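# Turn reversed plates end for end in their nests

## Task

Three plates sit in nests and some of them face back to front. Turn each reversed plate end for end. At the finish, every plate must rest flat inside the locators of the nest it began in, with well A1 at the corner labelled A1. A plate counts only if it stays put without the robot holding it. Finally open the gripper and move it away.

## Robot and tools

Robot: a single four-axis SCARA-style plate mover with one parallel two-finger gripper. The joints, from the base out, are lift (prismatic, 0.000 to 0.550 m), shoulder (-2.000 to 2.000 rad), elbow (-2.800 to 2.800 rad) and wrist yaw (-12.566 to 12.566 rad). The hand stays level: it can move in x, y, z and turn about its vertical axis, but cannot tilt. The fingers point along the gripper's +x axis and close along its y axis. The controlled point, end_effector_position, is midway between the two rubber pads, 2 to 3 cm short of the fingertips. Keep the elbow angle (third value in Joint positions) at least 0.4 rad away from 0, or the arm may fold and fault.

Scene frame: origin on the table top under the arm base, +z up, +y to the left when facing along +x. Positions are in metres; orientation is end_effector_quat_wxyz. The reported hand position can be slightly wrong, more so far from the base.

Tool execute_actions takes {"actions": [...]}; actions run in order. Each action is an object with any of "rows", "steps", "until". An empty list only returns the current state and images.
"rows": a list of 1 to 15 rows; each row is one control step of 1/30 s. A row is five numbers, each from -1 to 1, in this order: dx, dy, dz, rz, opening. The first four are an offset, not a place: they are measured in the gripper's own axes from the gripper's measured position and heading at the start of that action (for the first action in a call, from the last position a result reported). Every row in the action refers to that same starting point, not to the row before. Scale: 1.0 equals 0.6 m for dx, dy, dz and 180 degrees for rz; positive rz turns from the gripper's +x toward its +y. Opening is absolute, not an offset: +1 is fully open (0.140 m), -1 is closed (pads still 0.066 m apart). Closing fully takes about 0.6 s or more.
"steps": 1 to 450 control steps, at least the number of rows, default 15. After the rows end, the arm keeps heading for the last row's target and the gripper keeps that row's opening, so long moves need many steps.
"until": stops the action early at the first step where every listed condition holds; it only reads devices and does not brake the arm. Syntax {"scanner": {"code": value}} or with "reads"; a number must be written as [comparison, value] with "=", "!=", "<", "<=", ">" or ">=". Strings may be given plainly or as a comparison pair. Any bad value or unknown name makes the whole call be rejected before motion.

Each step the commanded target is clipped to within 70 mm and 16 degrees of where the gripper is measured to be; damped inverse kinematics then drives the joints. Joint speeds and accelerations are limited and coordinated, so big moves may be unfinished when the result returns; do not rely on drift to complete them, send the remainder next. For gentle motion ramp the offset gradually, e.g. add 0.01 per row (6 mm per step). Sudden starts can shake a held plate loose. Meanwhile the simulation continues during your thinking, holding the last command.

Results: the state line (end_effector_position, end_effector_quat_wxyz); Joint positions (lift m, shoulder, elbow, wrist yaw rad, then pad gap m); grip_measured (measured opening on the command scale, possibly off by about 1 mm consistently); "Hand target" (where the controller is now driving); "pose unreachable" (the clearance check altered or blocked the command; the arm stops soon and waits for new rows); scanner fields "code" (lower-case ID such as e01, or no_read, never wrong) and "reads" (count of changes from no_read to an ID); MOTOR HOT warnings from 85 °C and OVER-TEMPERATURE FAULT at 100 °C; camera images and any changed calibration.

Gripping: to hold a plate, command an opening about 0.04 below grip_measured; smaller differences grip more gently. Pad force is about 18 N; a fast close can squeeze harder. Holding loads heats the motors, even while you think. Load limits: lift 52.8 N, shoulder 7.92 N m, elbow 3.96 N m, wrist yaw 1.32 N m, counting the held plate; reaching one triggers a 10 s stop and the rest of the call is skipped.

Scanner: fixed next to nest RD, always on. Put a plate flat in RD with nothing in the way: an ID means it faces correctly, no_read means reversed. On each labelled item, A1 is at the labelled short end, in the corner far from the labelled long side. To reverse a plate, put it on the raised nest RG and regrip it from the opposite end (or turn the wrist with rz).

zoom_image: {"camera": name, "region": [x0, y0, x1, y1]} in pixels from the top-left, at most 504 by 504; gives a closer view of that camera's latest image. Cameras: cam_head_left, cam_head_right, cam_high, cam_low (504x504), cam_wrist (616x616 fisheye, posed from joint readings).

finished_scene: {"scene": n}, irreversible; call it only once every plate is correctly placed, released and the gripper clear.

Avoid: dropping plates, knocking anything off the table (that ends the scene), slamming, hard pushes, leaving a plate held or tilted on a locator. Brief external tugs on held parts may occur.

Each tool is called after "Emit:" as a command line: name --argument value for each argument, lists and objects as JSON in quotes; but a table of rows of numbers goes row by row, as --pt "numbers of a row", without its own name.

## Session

Emit:
execute_actions --actions '[]'

Scene clock: 0.00 s.
end_effector_position=(+0.3696, -0.3827, +0.1612) grip_measured=+0.98 end_effector_quat_wxyz=(+0.954, +0.000, +0.000, +0.299)
Joint positions: [ 0.156 -0.991  2.25  -0.651  0.139]
Hand target: +0.370, -0.383, +0.161; +0.954, +0.000, +0.000, +0.299
scanner: code=no_read reads=0
camera_calibration (this result's frames):
cam_wrist: T_world_to_cam=[[0.574395, -0.818577, 0.001389, -0.516446], [-0.495172, -0.348813, -0.795697, 0.165226], [0.651824, 0.456357, -0.605693, 0.12648], [0, 0, 0, 1]] pos_world=[0.296017, -0.422838, 0.208795]

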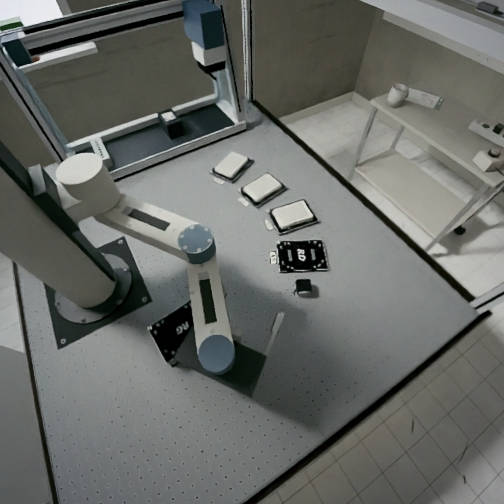

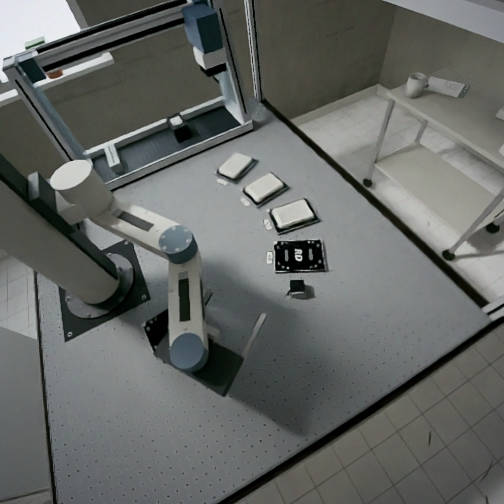

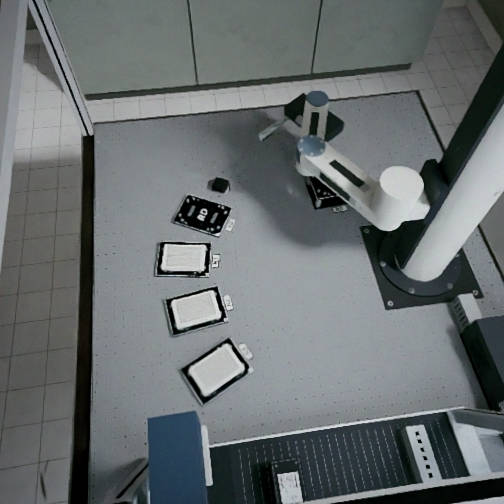

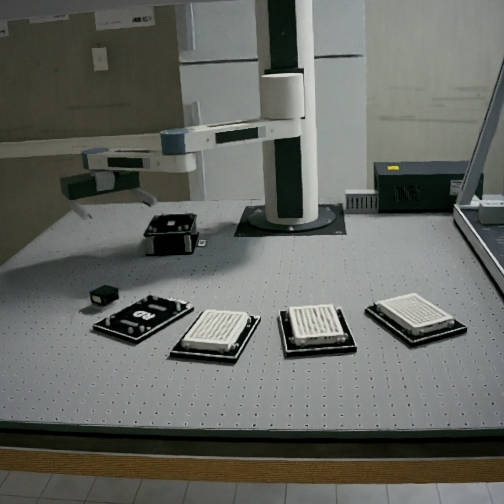

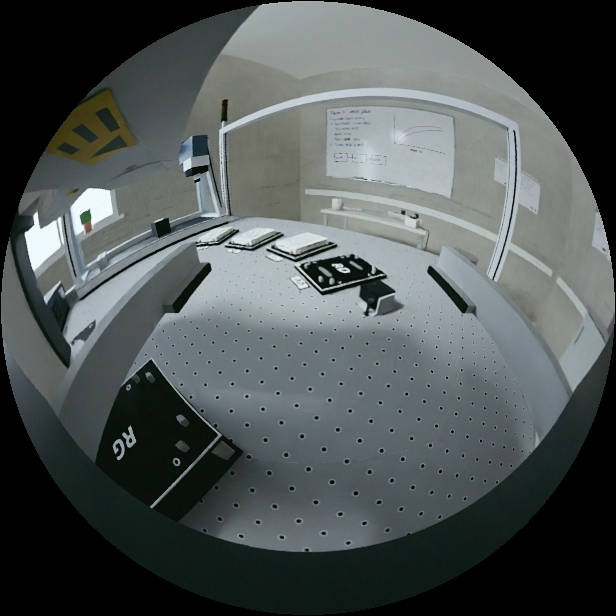

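Emit:
zoom_image --camera "cam_low" --region '[160, 300, 270, 370]'

Emit:
zoom_image --camera "cam_low" --region '[265, 295, 365, 365]'

Emit:
zoom_image --camera "cam_low" --region '[355, 285, 475, 355]'

Emit:
zoom_image --camera "cam_high" --region '[145, 170, 255, 290]'

Emit:
zoom_image --camera "cam_high" --region '[150, 280, 270, 415]'

Emit:
zoom_image --camera "cam_wrist" --region '[190, 215, 410, 320]'

Region (160, 300, 270, 370) of cam_low's 504x504 image, scaled by 4.582, with more detail than that image has; it fills the top 321 rows of this view, and the rest is white.

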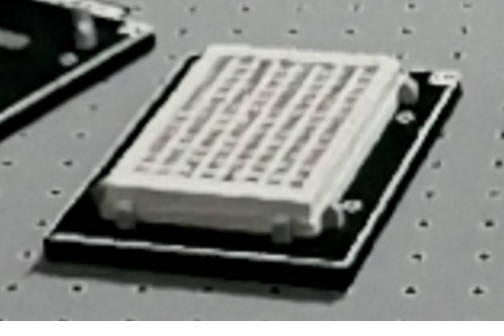

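Region (265, 295, 365, 365) of cam_low's 504x504 image, scaled by 5.040, with more detail than that image has; it fills the top 353 rows of this view, and the rest is white.

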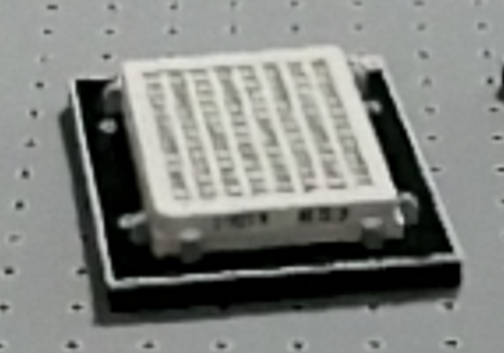

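Region (355, 285, 475, 355) of cam_low's 504x504 image, scaled by 4.200, with more detail than that image has; it fills the top 294 rows of this view, and the rest is white.

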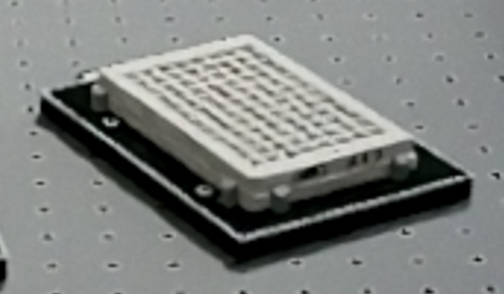

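Region (145, 170, 255, 290) of cam_high's 504x504 image, scaled by 4.200, with more detail than that image has; it fills the left 462 columns of this view, and the rest is white.

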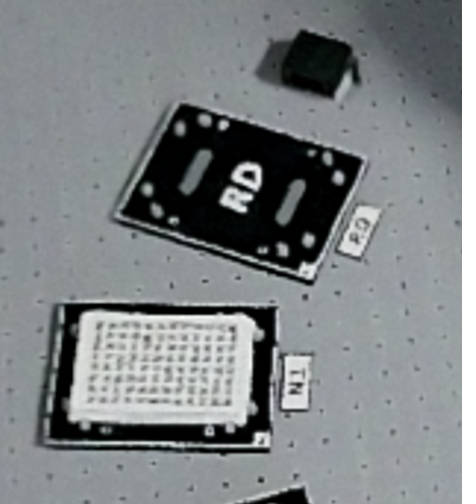

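Region (150, 280, 270, 415) of cam_high's 504x504 image, scaled by 3.733, with more detail than that image has.

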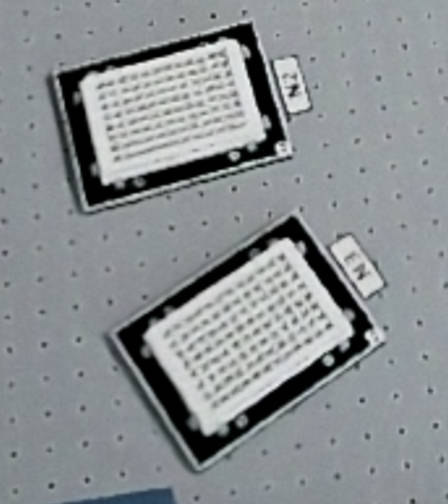

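Region (190, 215, 410, 320) of cam_wrist's 616x616 image, scaled by 2.291, with more detail than that image has; it fills the top 241 rows of this view, and the rest is white.

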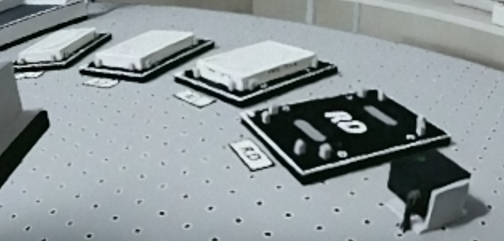

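Emit:
zoom_image --camera "cam_wrist" --region '[90, 350, 260, 530]'

Emit:
zoom_image --camera "cam_low" --region '[130, 200, 220, 265]'

Emit:
zoom_image --camera "cam_head_left" --region '[130, 270, 260, 390]'

Emit:
zoom_image --camera "cam_high" --region '[280, 140, 380, 230]'

Region (90, 350, 260, 530) of cam_wrist's 616x616 image, scaled by 2.800, with more detail than that image has.

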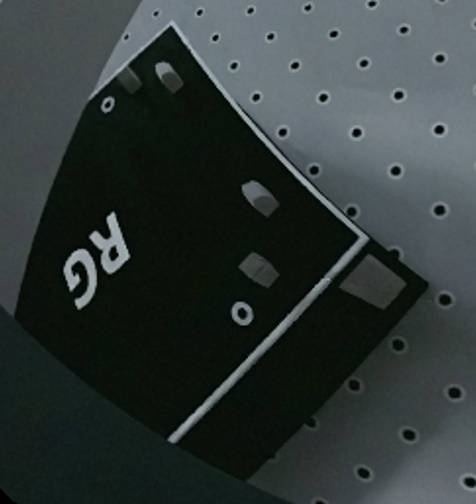

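Region (130, 200, 220, 265) of cam_low's 504x504 image, scaled by 5.600, with more detail than that image has.

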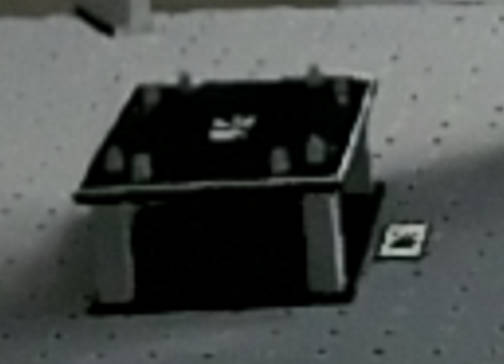

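Region (130, 270, 260, 390) of cam_head_left's 504x504 image, scaled by 3.877, with more detail than that image has; it fills the top 465 rows of this view, and the rest is white.

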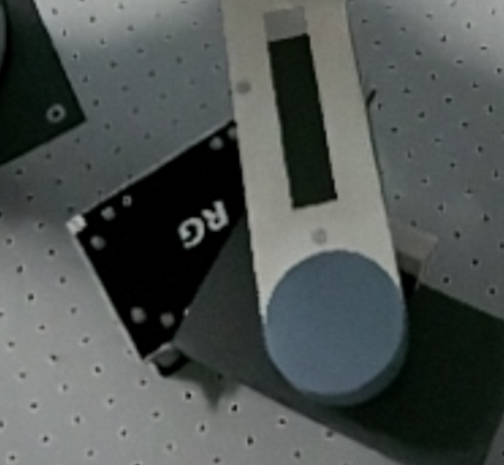

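Region (280, 140, 380, 230) of cam_high's 504x504 image, scaled by 5.040, with more detail than that image has; it fills the top 454 rows of this view, and the rest is white.

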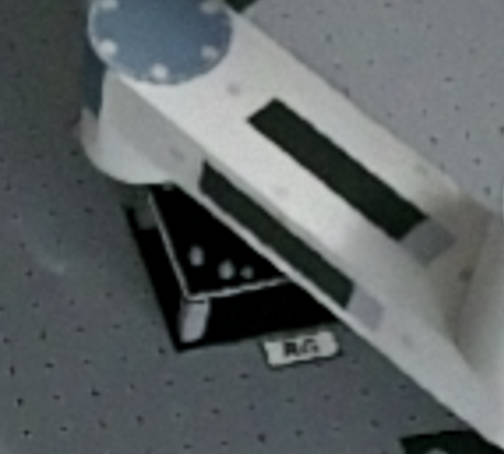

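Emit:
execute_actions --actions '[]'

Scene clock: 57.70 s.
end_effector_position=(+0.3696, -0.3827, +0.1612) grip_measured=+0.98 end_effector_quat_wxyz=(+0.954, +0.000, +0.000, +0.299)
Joint positions: [ 0.156 -0.991  2.25  -0.651  0.139]
Hand target: +0.370, -0.383, +0.161; +0.954, +0.000, +0.000, +0.299
scanner: code=no_read reads=0
camera_calibration (this result's frames):
cam_wrist: T_world_to_cam=[[0.574395, -0.818577, 0.001389, -0.516447], [-0.495172, -0.348812, -0.795697, 0.165226], [0.651824, 0.456357, -0.605693, 0.126479], [0, 0, 0, 1]] pos_world=[0.296018, -0.422838, 0.208795]

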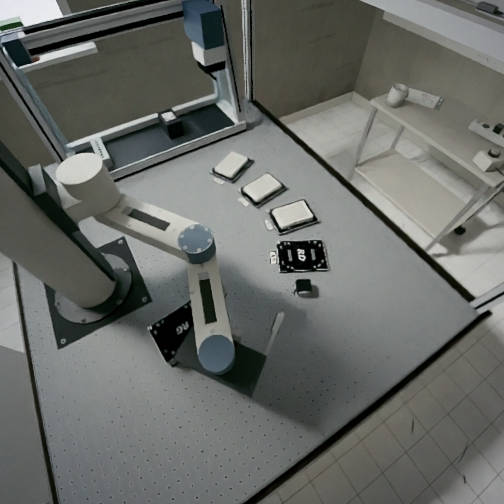

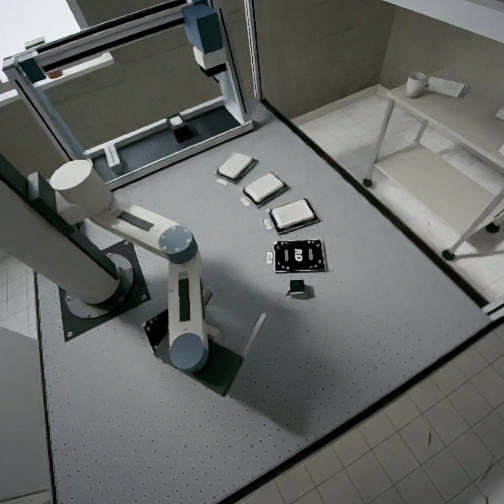

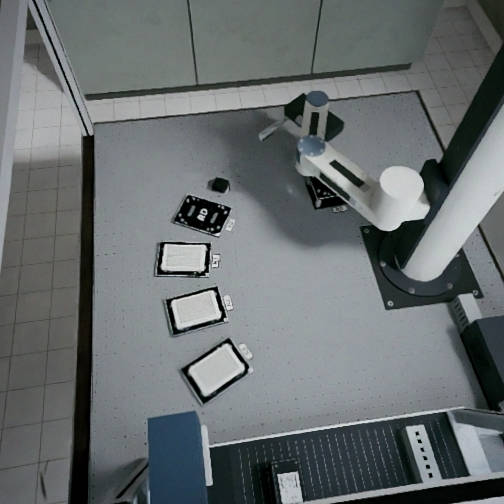

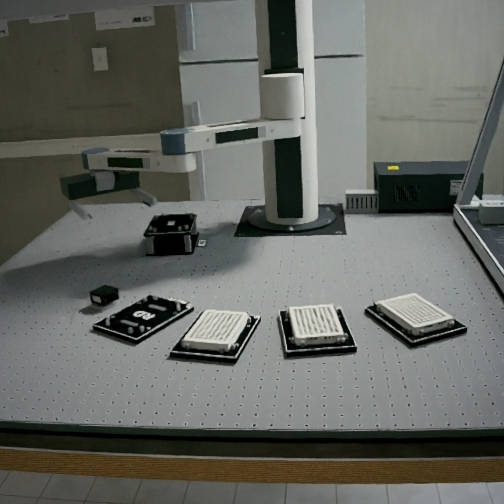

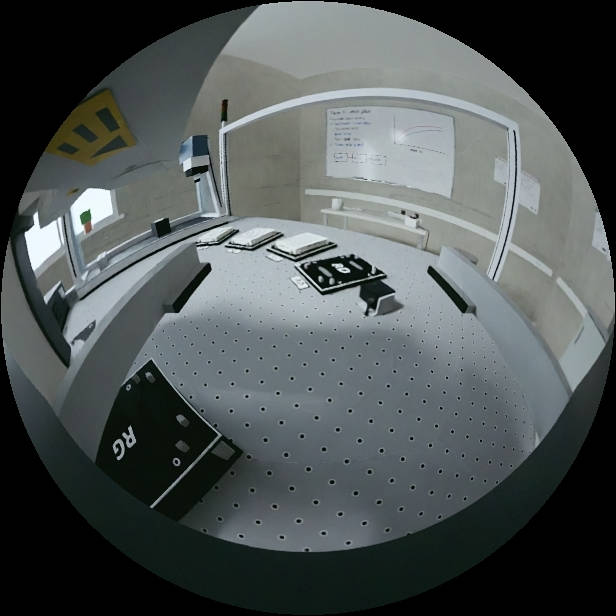

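Emit:
zoom_image --camera "cam_wrist" --region '[80, 340, 270, 530]'

Emit:
zoom_image --camera "cam_low" --region '[80, 190, 280, 290]'

Emit:
zoom_image --camera "cam_low" --region '[160, 280, 480, 380]'

Region (80, 340, 270, 530) of cam_wrist's 616x616 image, scaled by 2.653, with more detail than that image has.

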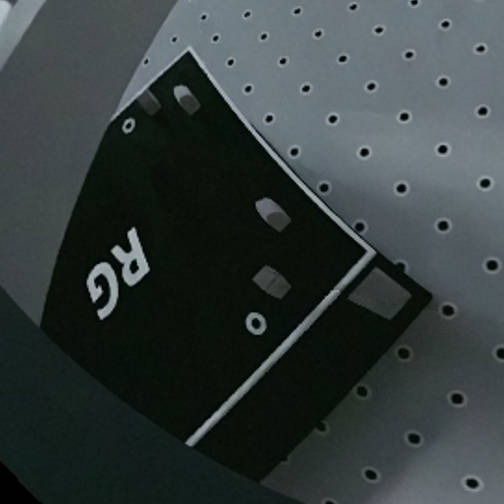

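Region (80, 190, 280, 290) of cam_low's 504x504 image, scaled by 2.520, with more detail than that image has.

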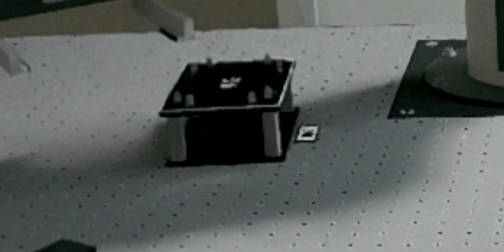

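Region (160, 280, 480, 380) of cam_low's 504x504 image, scaled by 1.575, with more detail than that image has; it fills the top 158 rows of this view, and the rest is white.

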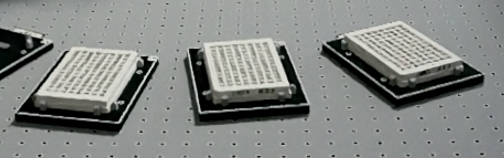

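Emit:
zoom_image --camera "cam_low" --region '[50, 160, 170, 230]'

Emit:
zoom_image --camera "cam_wrist" --region '[400, 230, 600, 430]'

Emit:
zoom_image --camera "cam_low" --region '[270, 295, 370, 365]'

Region (50, 160, 170, 230) of cam_low's 504x504 image, scaled by 4.200, with more detail than that image has; it fills the top 294 rows of this view, and the rest is white.

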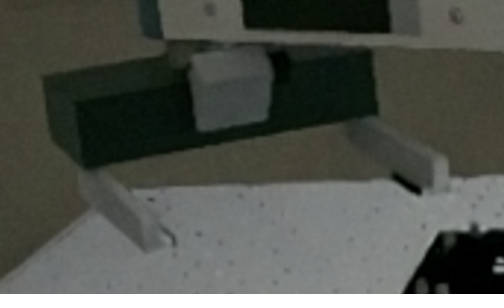

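Region (400, 230, 600, 430) of cam_wrist's 616x616 image, scaled by 2.520, with more detail than that image has.

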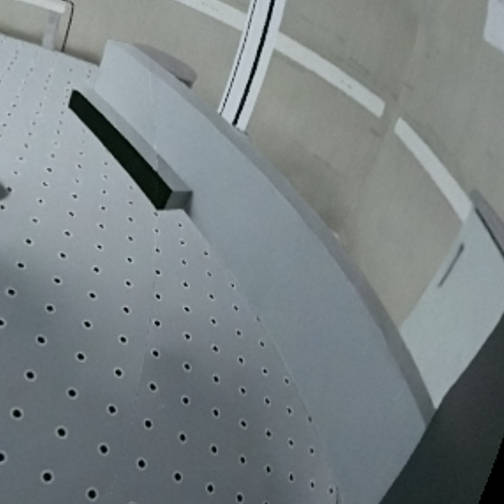

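Region (270, 295, 370, 365) of cam_low's 504x504 image, scaled by 5.040, with more detail than that image has; it fills the top 353 rows of this view, and the rest is white.

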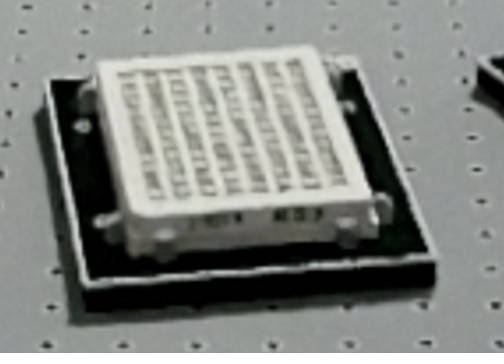

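Emit:
execute_actions --actions '[{"rows": [[0.05,0.017,-0.009,-0.01,0.5],[0.12,0.04,-0.02,-0.03,0.1],[0.8894,0.3023,-0.1603,-0.1464,-0.2]], "steps": 37}]'

Scene clock: 172.03 s.
end_effector_position=(+0.5713, -0.0738, +0.0949) grip_measured=-0.20 end_effector_quat_wxyz=(+0.996, +0.000, +0.000, +0.089)
Joint positions: [ 0.09   0.527  1.112 -1.462  0.096]
Hand target: +0.599, -0.027, +0.086; +0.995, +0.000, +0.000, +0.098
Off the commanded pose: 0.199 m, 2 deg; position clipped at the last step of the last action.
scanner: code=no_read reads=0
camera_calibration (this result's frames):
cam_wrist: T_world_to_cam=[[0.180574, -0.98356, 0.001389, -0.166477], [-0.595537, -0.11046, -0.795697, 0.395047], [0.78277, 0.142855, -0.605693, -0.284045], [0, 0, 0, 1]] pos_world=[0.487669, -0.0795259, 0.142526]

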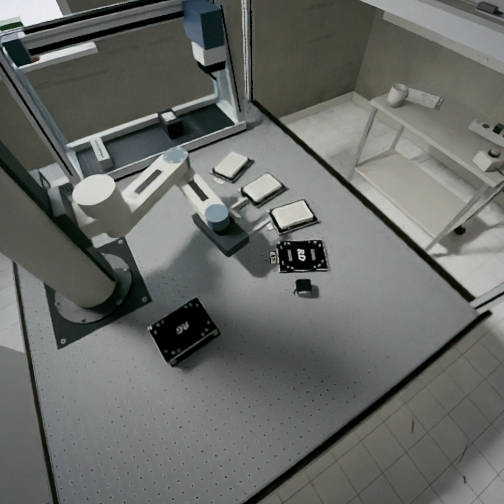

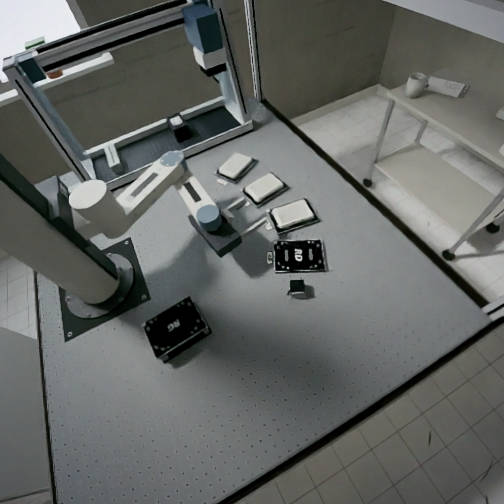

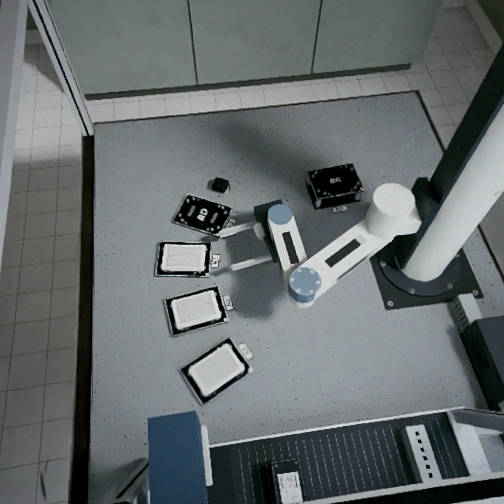

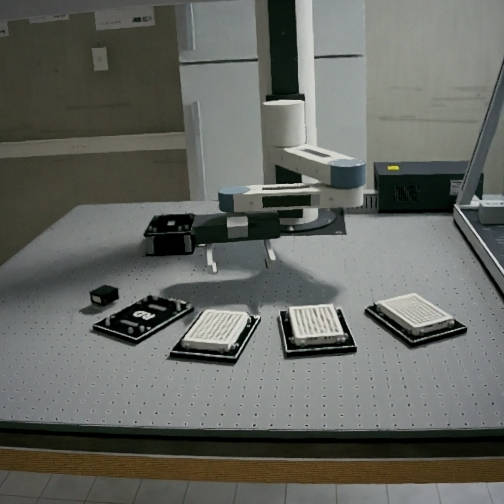

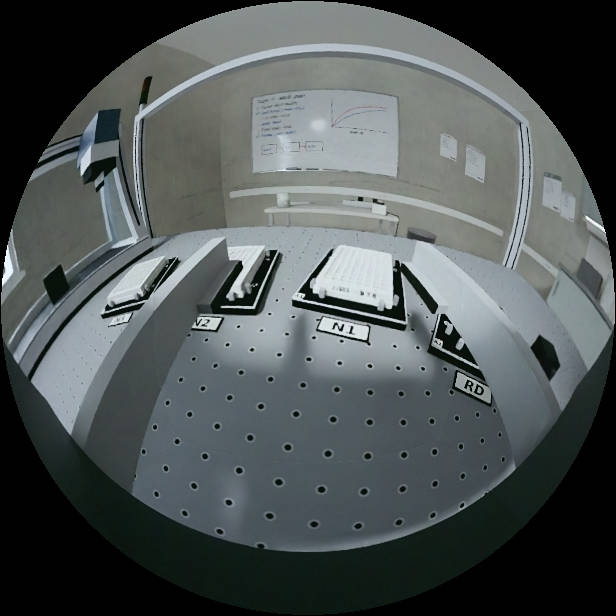

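Emit:
execute_actions --actions '[{"rows": [[0.2603,0.1984,-0.0498,-0.0095,-0.2]], "steps": 10}]'

Emit:
execute_actions --actions '[]'

Scene clock: 179.63 s.
end_effector_position=(+0.6626, +0.0582, +0.0697) grip_measured=-0.20 end_effector_quat_wxyz=(+0.995, +0.000, +0.000, +0.099)
Joint positions: [ 0.065  0.835  1.479 -2.116  0.096]
Hand target: +0.688, +0.074, +0.065; +0.996, +0.000, +0.000, +0.087
Off the commanded pose: 0.044 m, 3 deg.
scanner: code=no_read reads=0
camera_calibration (this result's frames):
cam_wrist: T_world_to_cam=[[0.20045, -0.979703, 0.001389, -0.0665028], [-0.593179, -0.122494, -0.795697, 0.443083], [0.779717, 0.158674, -0.605693, -0.388571], [0, 0, 0, 1]] pos_world=[0.579134, 0.0507783, 0.117298]

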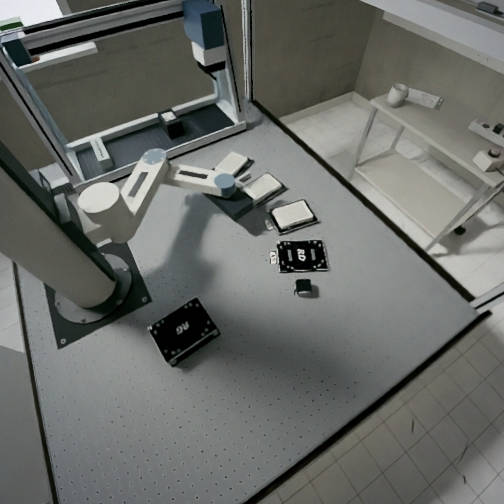

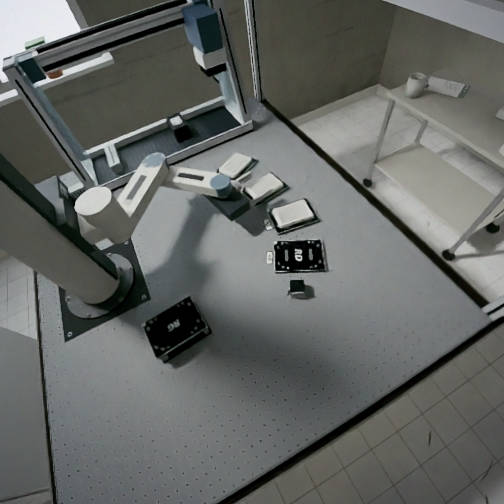

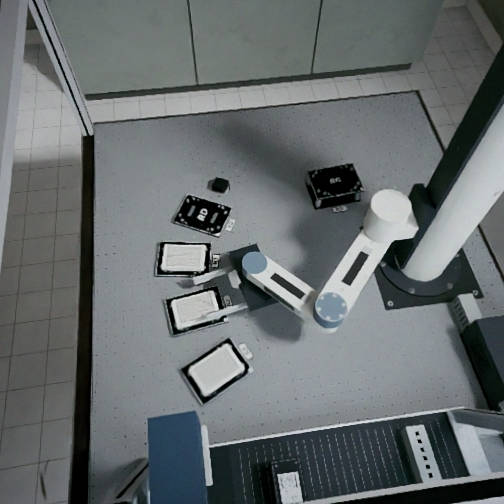

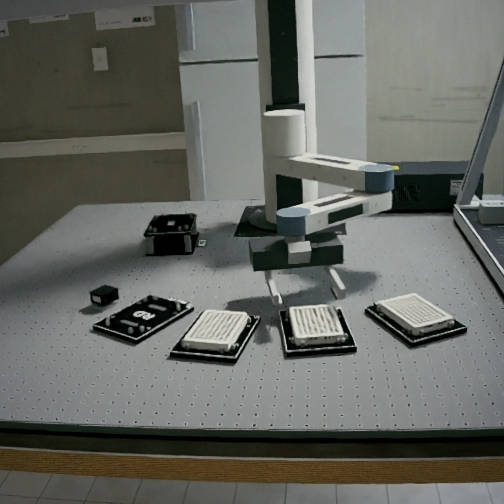

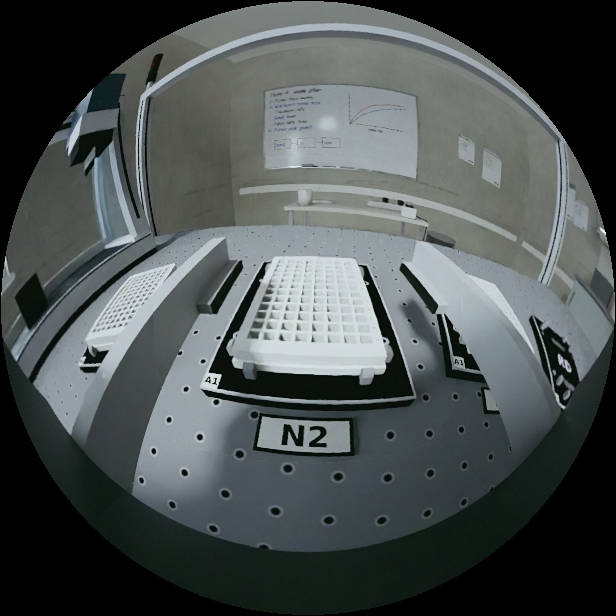

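Scene clock: 179.63 s.
end_effector_position=(+0.6626, +0.0582, +0.0697) grip_measured=-0.20 end_effector_quat_wxyz=(+0.995, +0.000, +0.000, +0.099)
Joint positions: [ 0.065  0.835  1.479 -2.116  0.096]
Hand target: +0.688, +0.074, +0.065; +0.996, +0.000, +0.000, +0.087
Off the commanded pose: 0.044 m, 3 deg.
scanner: code=no_read reads=0
camera_calibration (this result's frames):
cam_wrist: T_world_to_cam=[[0.20045, -0.979703, 0.001389, -0.0665028], [-0.593179, -0.122494, -0.795697, 0.443083], [0.779717, 0.158674, -0.605693, -0.388571], [0, 0, 0, 1]] pos_world=[0.579134, 0.0507783, 0.117298]

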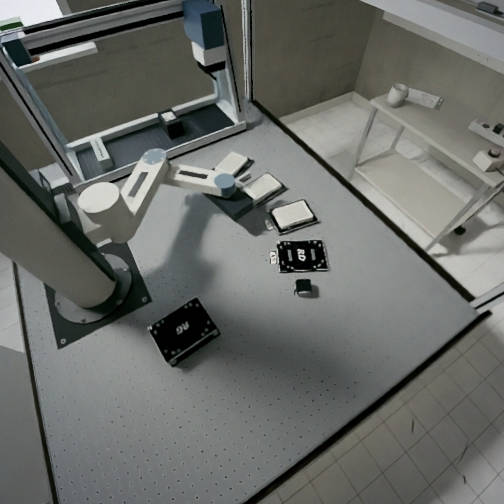

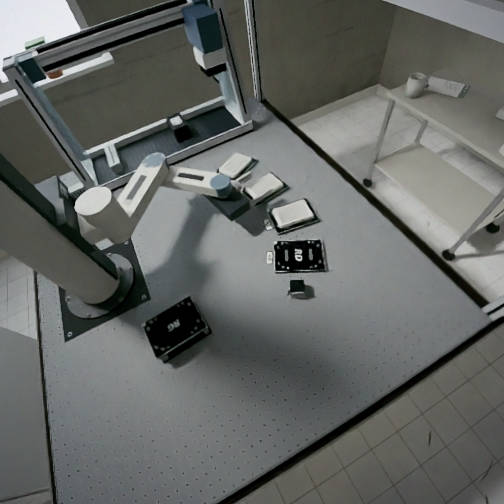

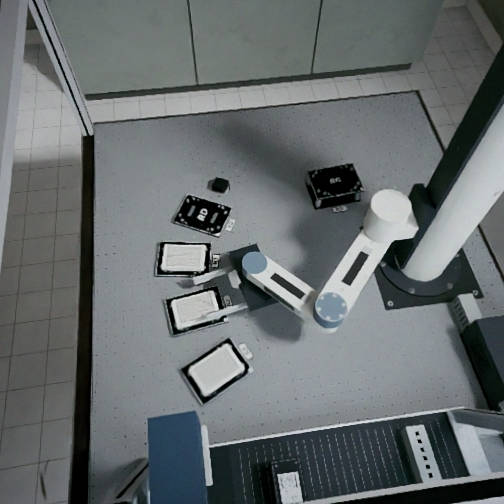

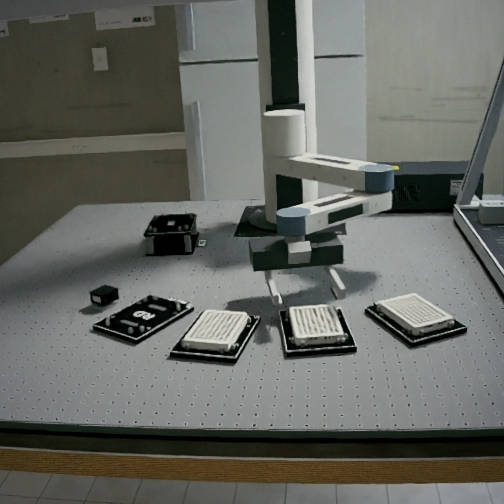

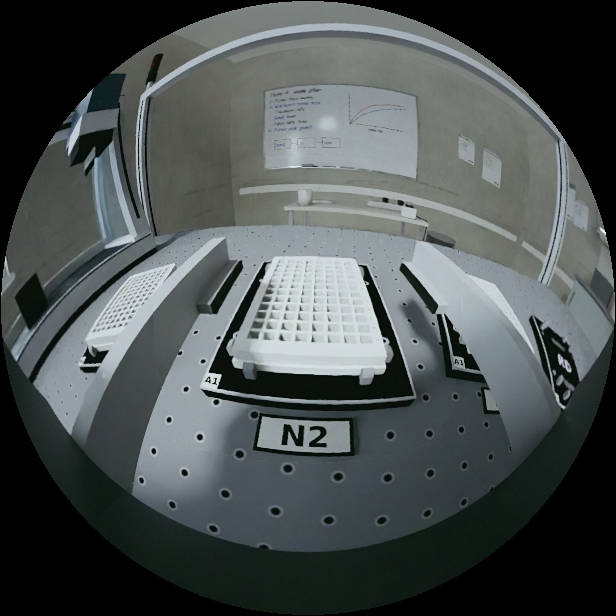

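Emit:
execute_actions --actions '[]'

Emit:
zoom_image --camera "cam_wrist" --region '[160, 300, 460, 500]'

Scene clock: 182.53 s.
end_effector_position=(+0.6878, +0.0743, +0.0650) grip_measured=-0.20 end_effector_quat_wxyz=(+0.996, +0.000, +0.000, +0.087)
Joint positions: [ 0.06   0.819  1.624 -2.268  0.096]
Hand target: +0.688, +0.074, +0.065; +0.996, +0.000, +0.000, +0.087
Off the commanded pose: 0.016 m, 2 deg.
scanner: code=no_read reads=0
camera_calibration (this result's frames):
cam_wrist: T_world_to_cam=[[0.177002, -0.984209, 0.001389, -0.0393971], [-0.595934, -0.108297, -0.795697, 0.457163], [0.783283, 0.140012, -0.605693, -0.414653], [0, 0, 0, 1]] pos_world=[0.604203, 0.0687909, 0.112666]

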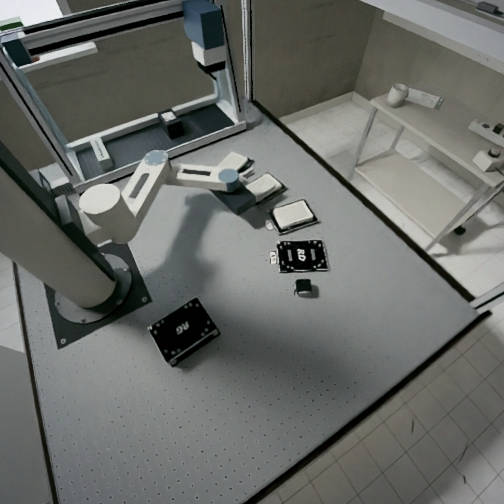

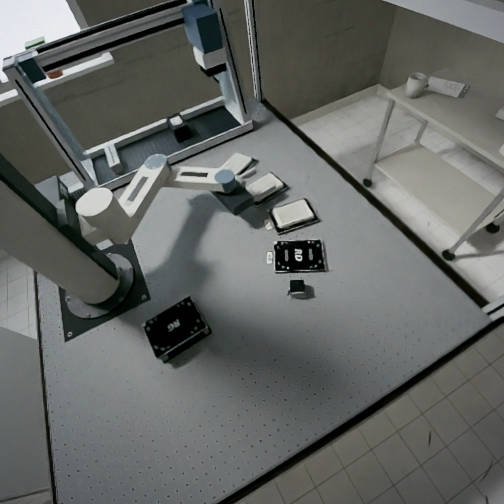

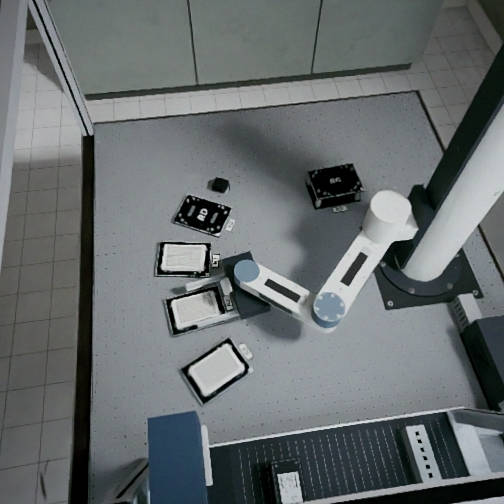

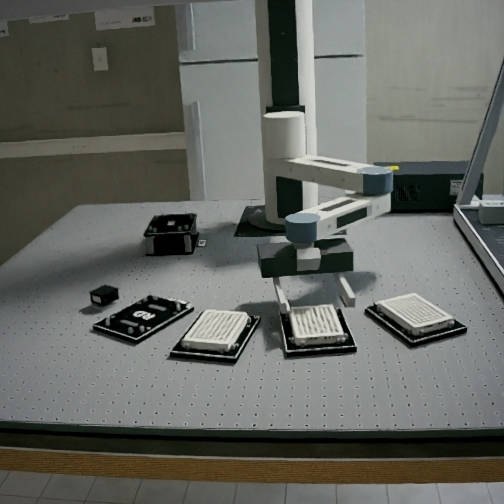

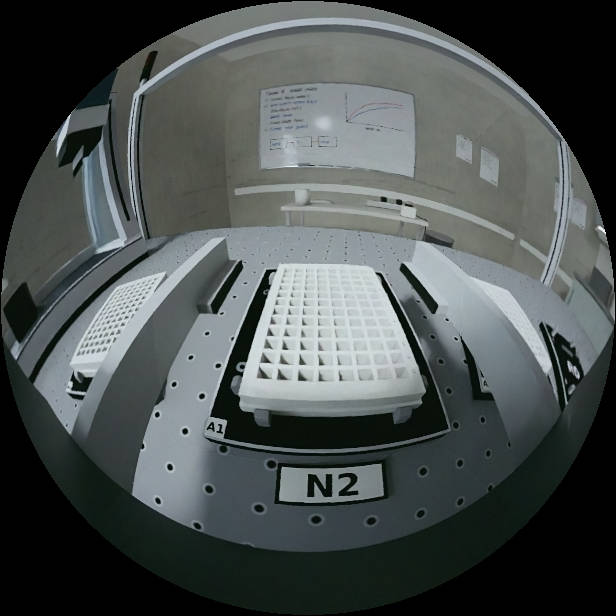

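Region (160, 300, 460, 500) of cam_wrist's 616x616 image, scaled by 1.680, with more detail than that image has.

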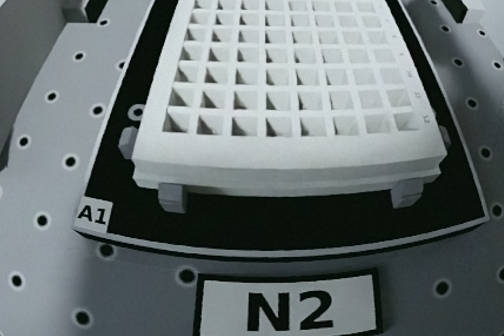

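Emit:
zoom_image --camera "cam_wrist" --region '[190, 360, 290, 460]'

Emit:
zoom_image --camera "cam_wrist" --region '[370, 360, 470, 460]'

Emit:
zoom_image --camera "cam_wrist" --region '[250, 250, 410, 310]'

Region (190, 360, 290, 460) of cam_wrist's 616x616 image, scaled by 5.040, with more detail than that image has.

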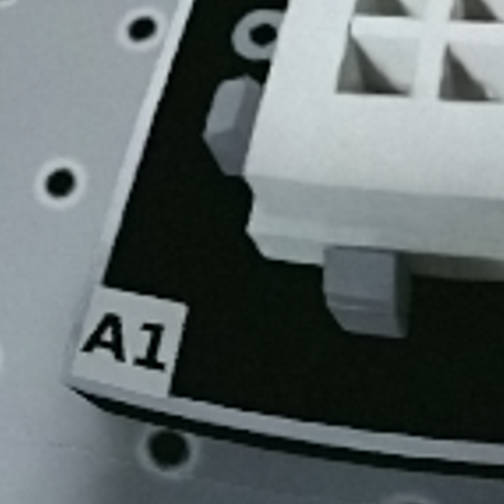

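Region (370, 360, 470, 460) of cam_wrist's 616x616 image, scaled by 5.040, with more detail than that image has.

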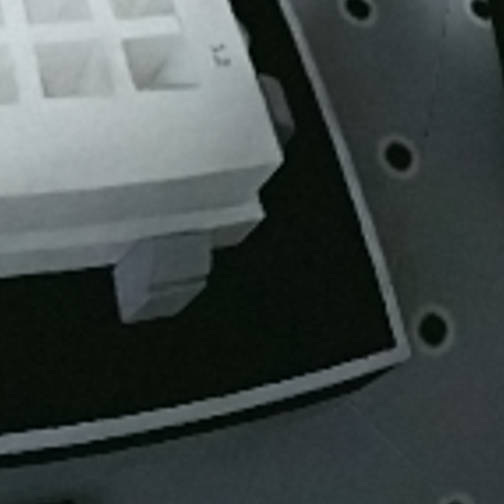

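Region (250, 250, 410, 310) of cam_wrist's 616x616 image, scaled by 3.150, with more detail than that image has; it fills the top 189 rows of this view, and the rest is white.

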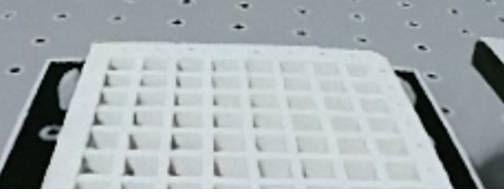

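Emit:
execute_actions --actions '[{"rows": [[0.0238,-0.0085,-0.004,-0.0089,-0.2],[0.0238,-0.0085,-0.010,-0.0089,-0.2],[0.0238,-0.0085,-0.018,-0.0089,-0.2],[0.0238,-0.0085,-0.027,-0.0089,-0.2],[0.0238,-0.0085,-0.036,-0.0089,-0.2],[0.0238,-0.0085,-0.043,-0.0089,-0.2],[0.0238,-0.0085,-0.0492,-0.0089,-0.25],[0.0238,-0.0085,-0.0492,-0.0089,-0.33],[0.0238,-0.0085,-0.0492,-0.0089,-0.41],[0.0238,-0.0085,-0.0492,-0.0089,-0.48],[0.0238,-0.0085,-0.0492,-0.0089,-0.53],[0.0238,-0.0085,-0.0492,-0.0089,-0.565],[0.0238,-0.0085,-0.0492,-0.0089,-0.59],[0.0238,-0.0085,-0.0492,-0.0089,-0.615],[0.0238,-0.0085,-0.0492,-0.0089,-0.635]], "steps": 15}]'

Scene clock: 241.40 s.
end_effector_position=(+0.7027, +0.0717, +0.0355) grip_measured=-0.59 end_effector_quat_wxyz=(+0.997, +0.000, +0.000, +0.073)
Joint positions: [ 0.03   0.782  1.706 -2.342  0.081]
Hand target: +0.703, +0.072, +0.036; +0.997, +0.000, +0.000, +0.073
Off the commanded pose: 0.000 m, 0 deg.
scanner: code=no_read reads=0
camera_calibration (this result's frames):
cam_wrist: T_world_to_cam=[[0.149501, -0.988761, 0.001389, -0.0248429], [-0.598721, -0.0916446, -0.795697, 0.443009], [0.786881, 0.118126, -0.605693, -0.444851], [0, 0, 0, 1]] pos_world=[0.618998, 0.068584, 0.0830927]

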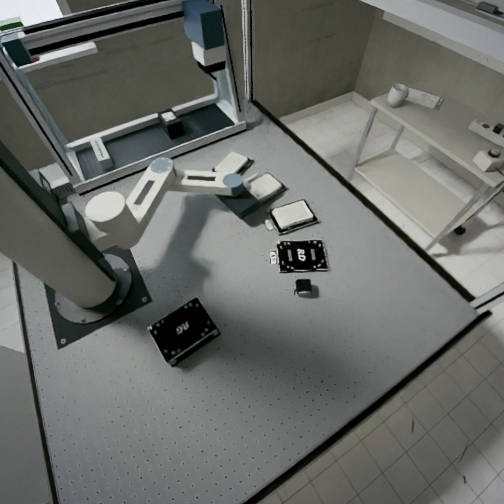

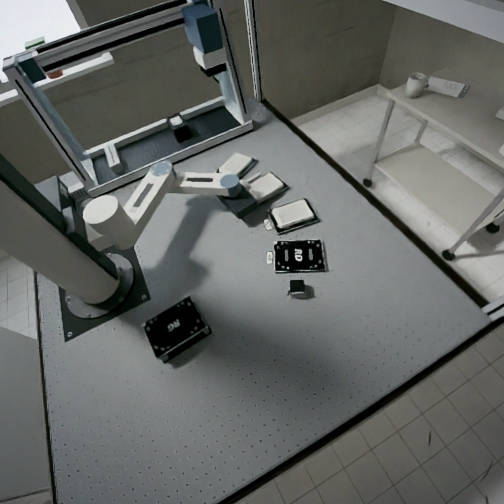

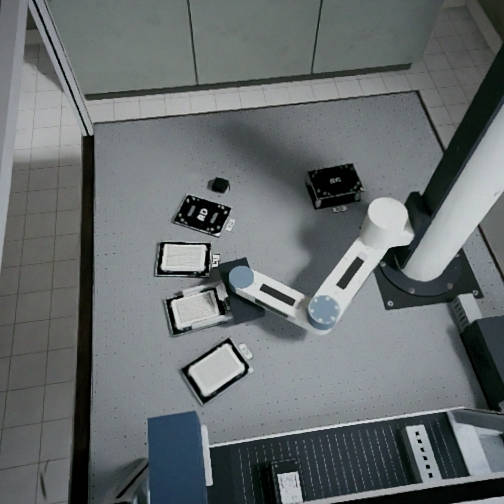

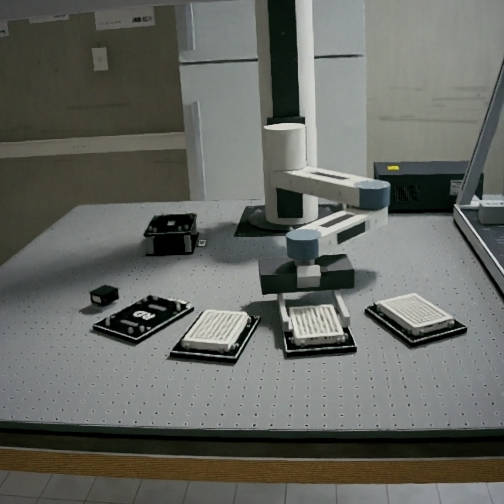

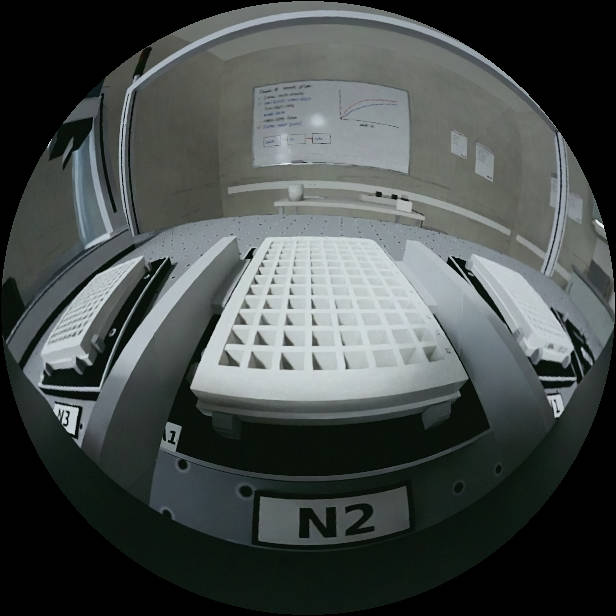

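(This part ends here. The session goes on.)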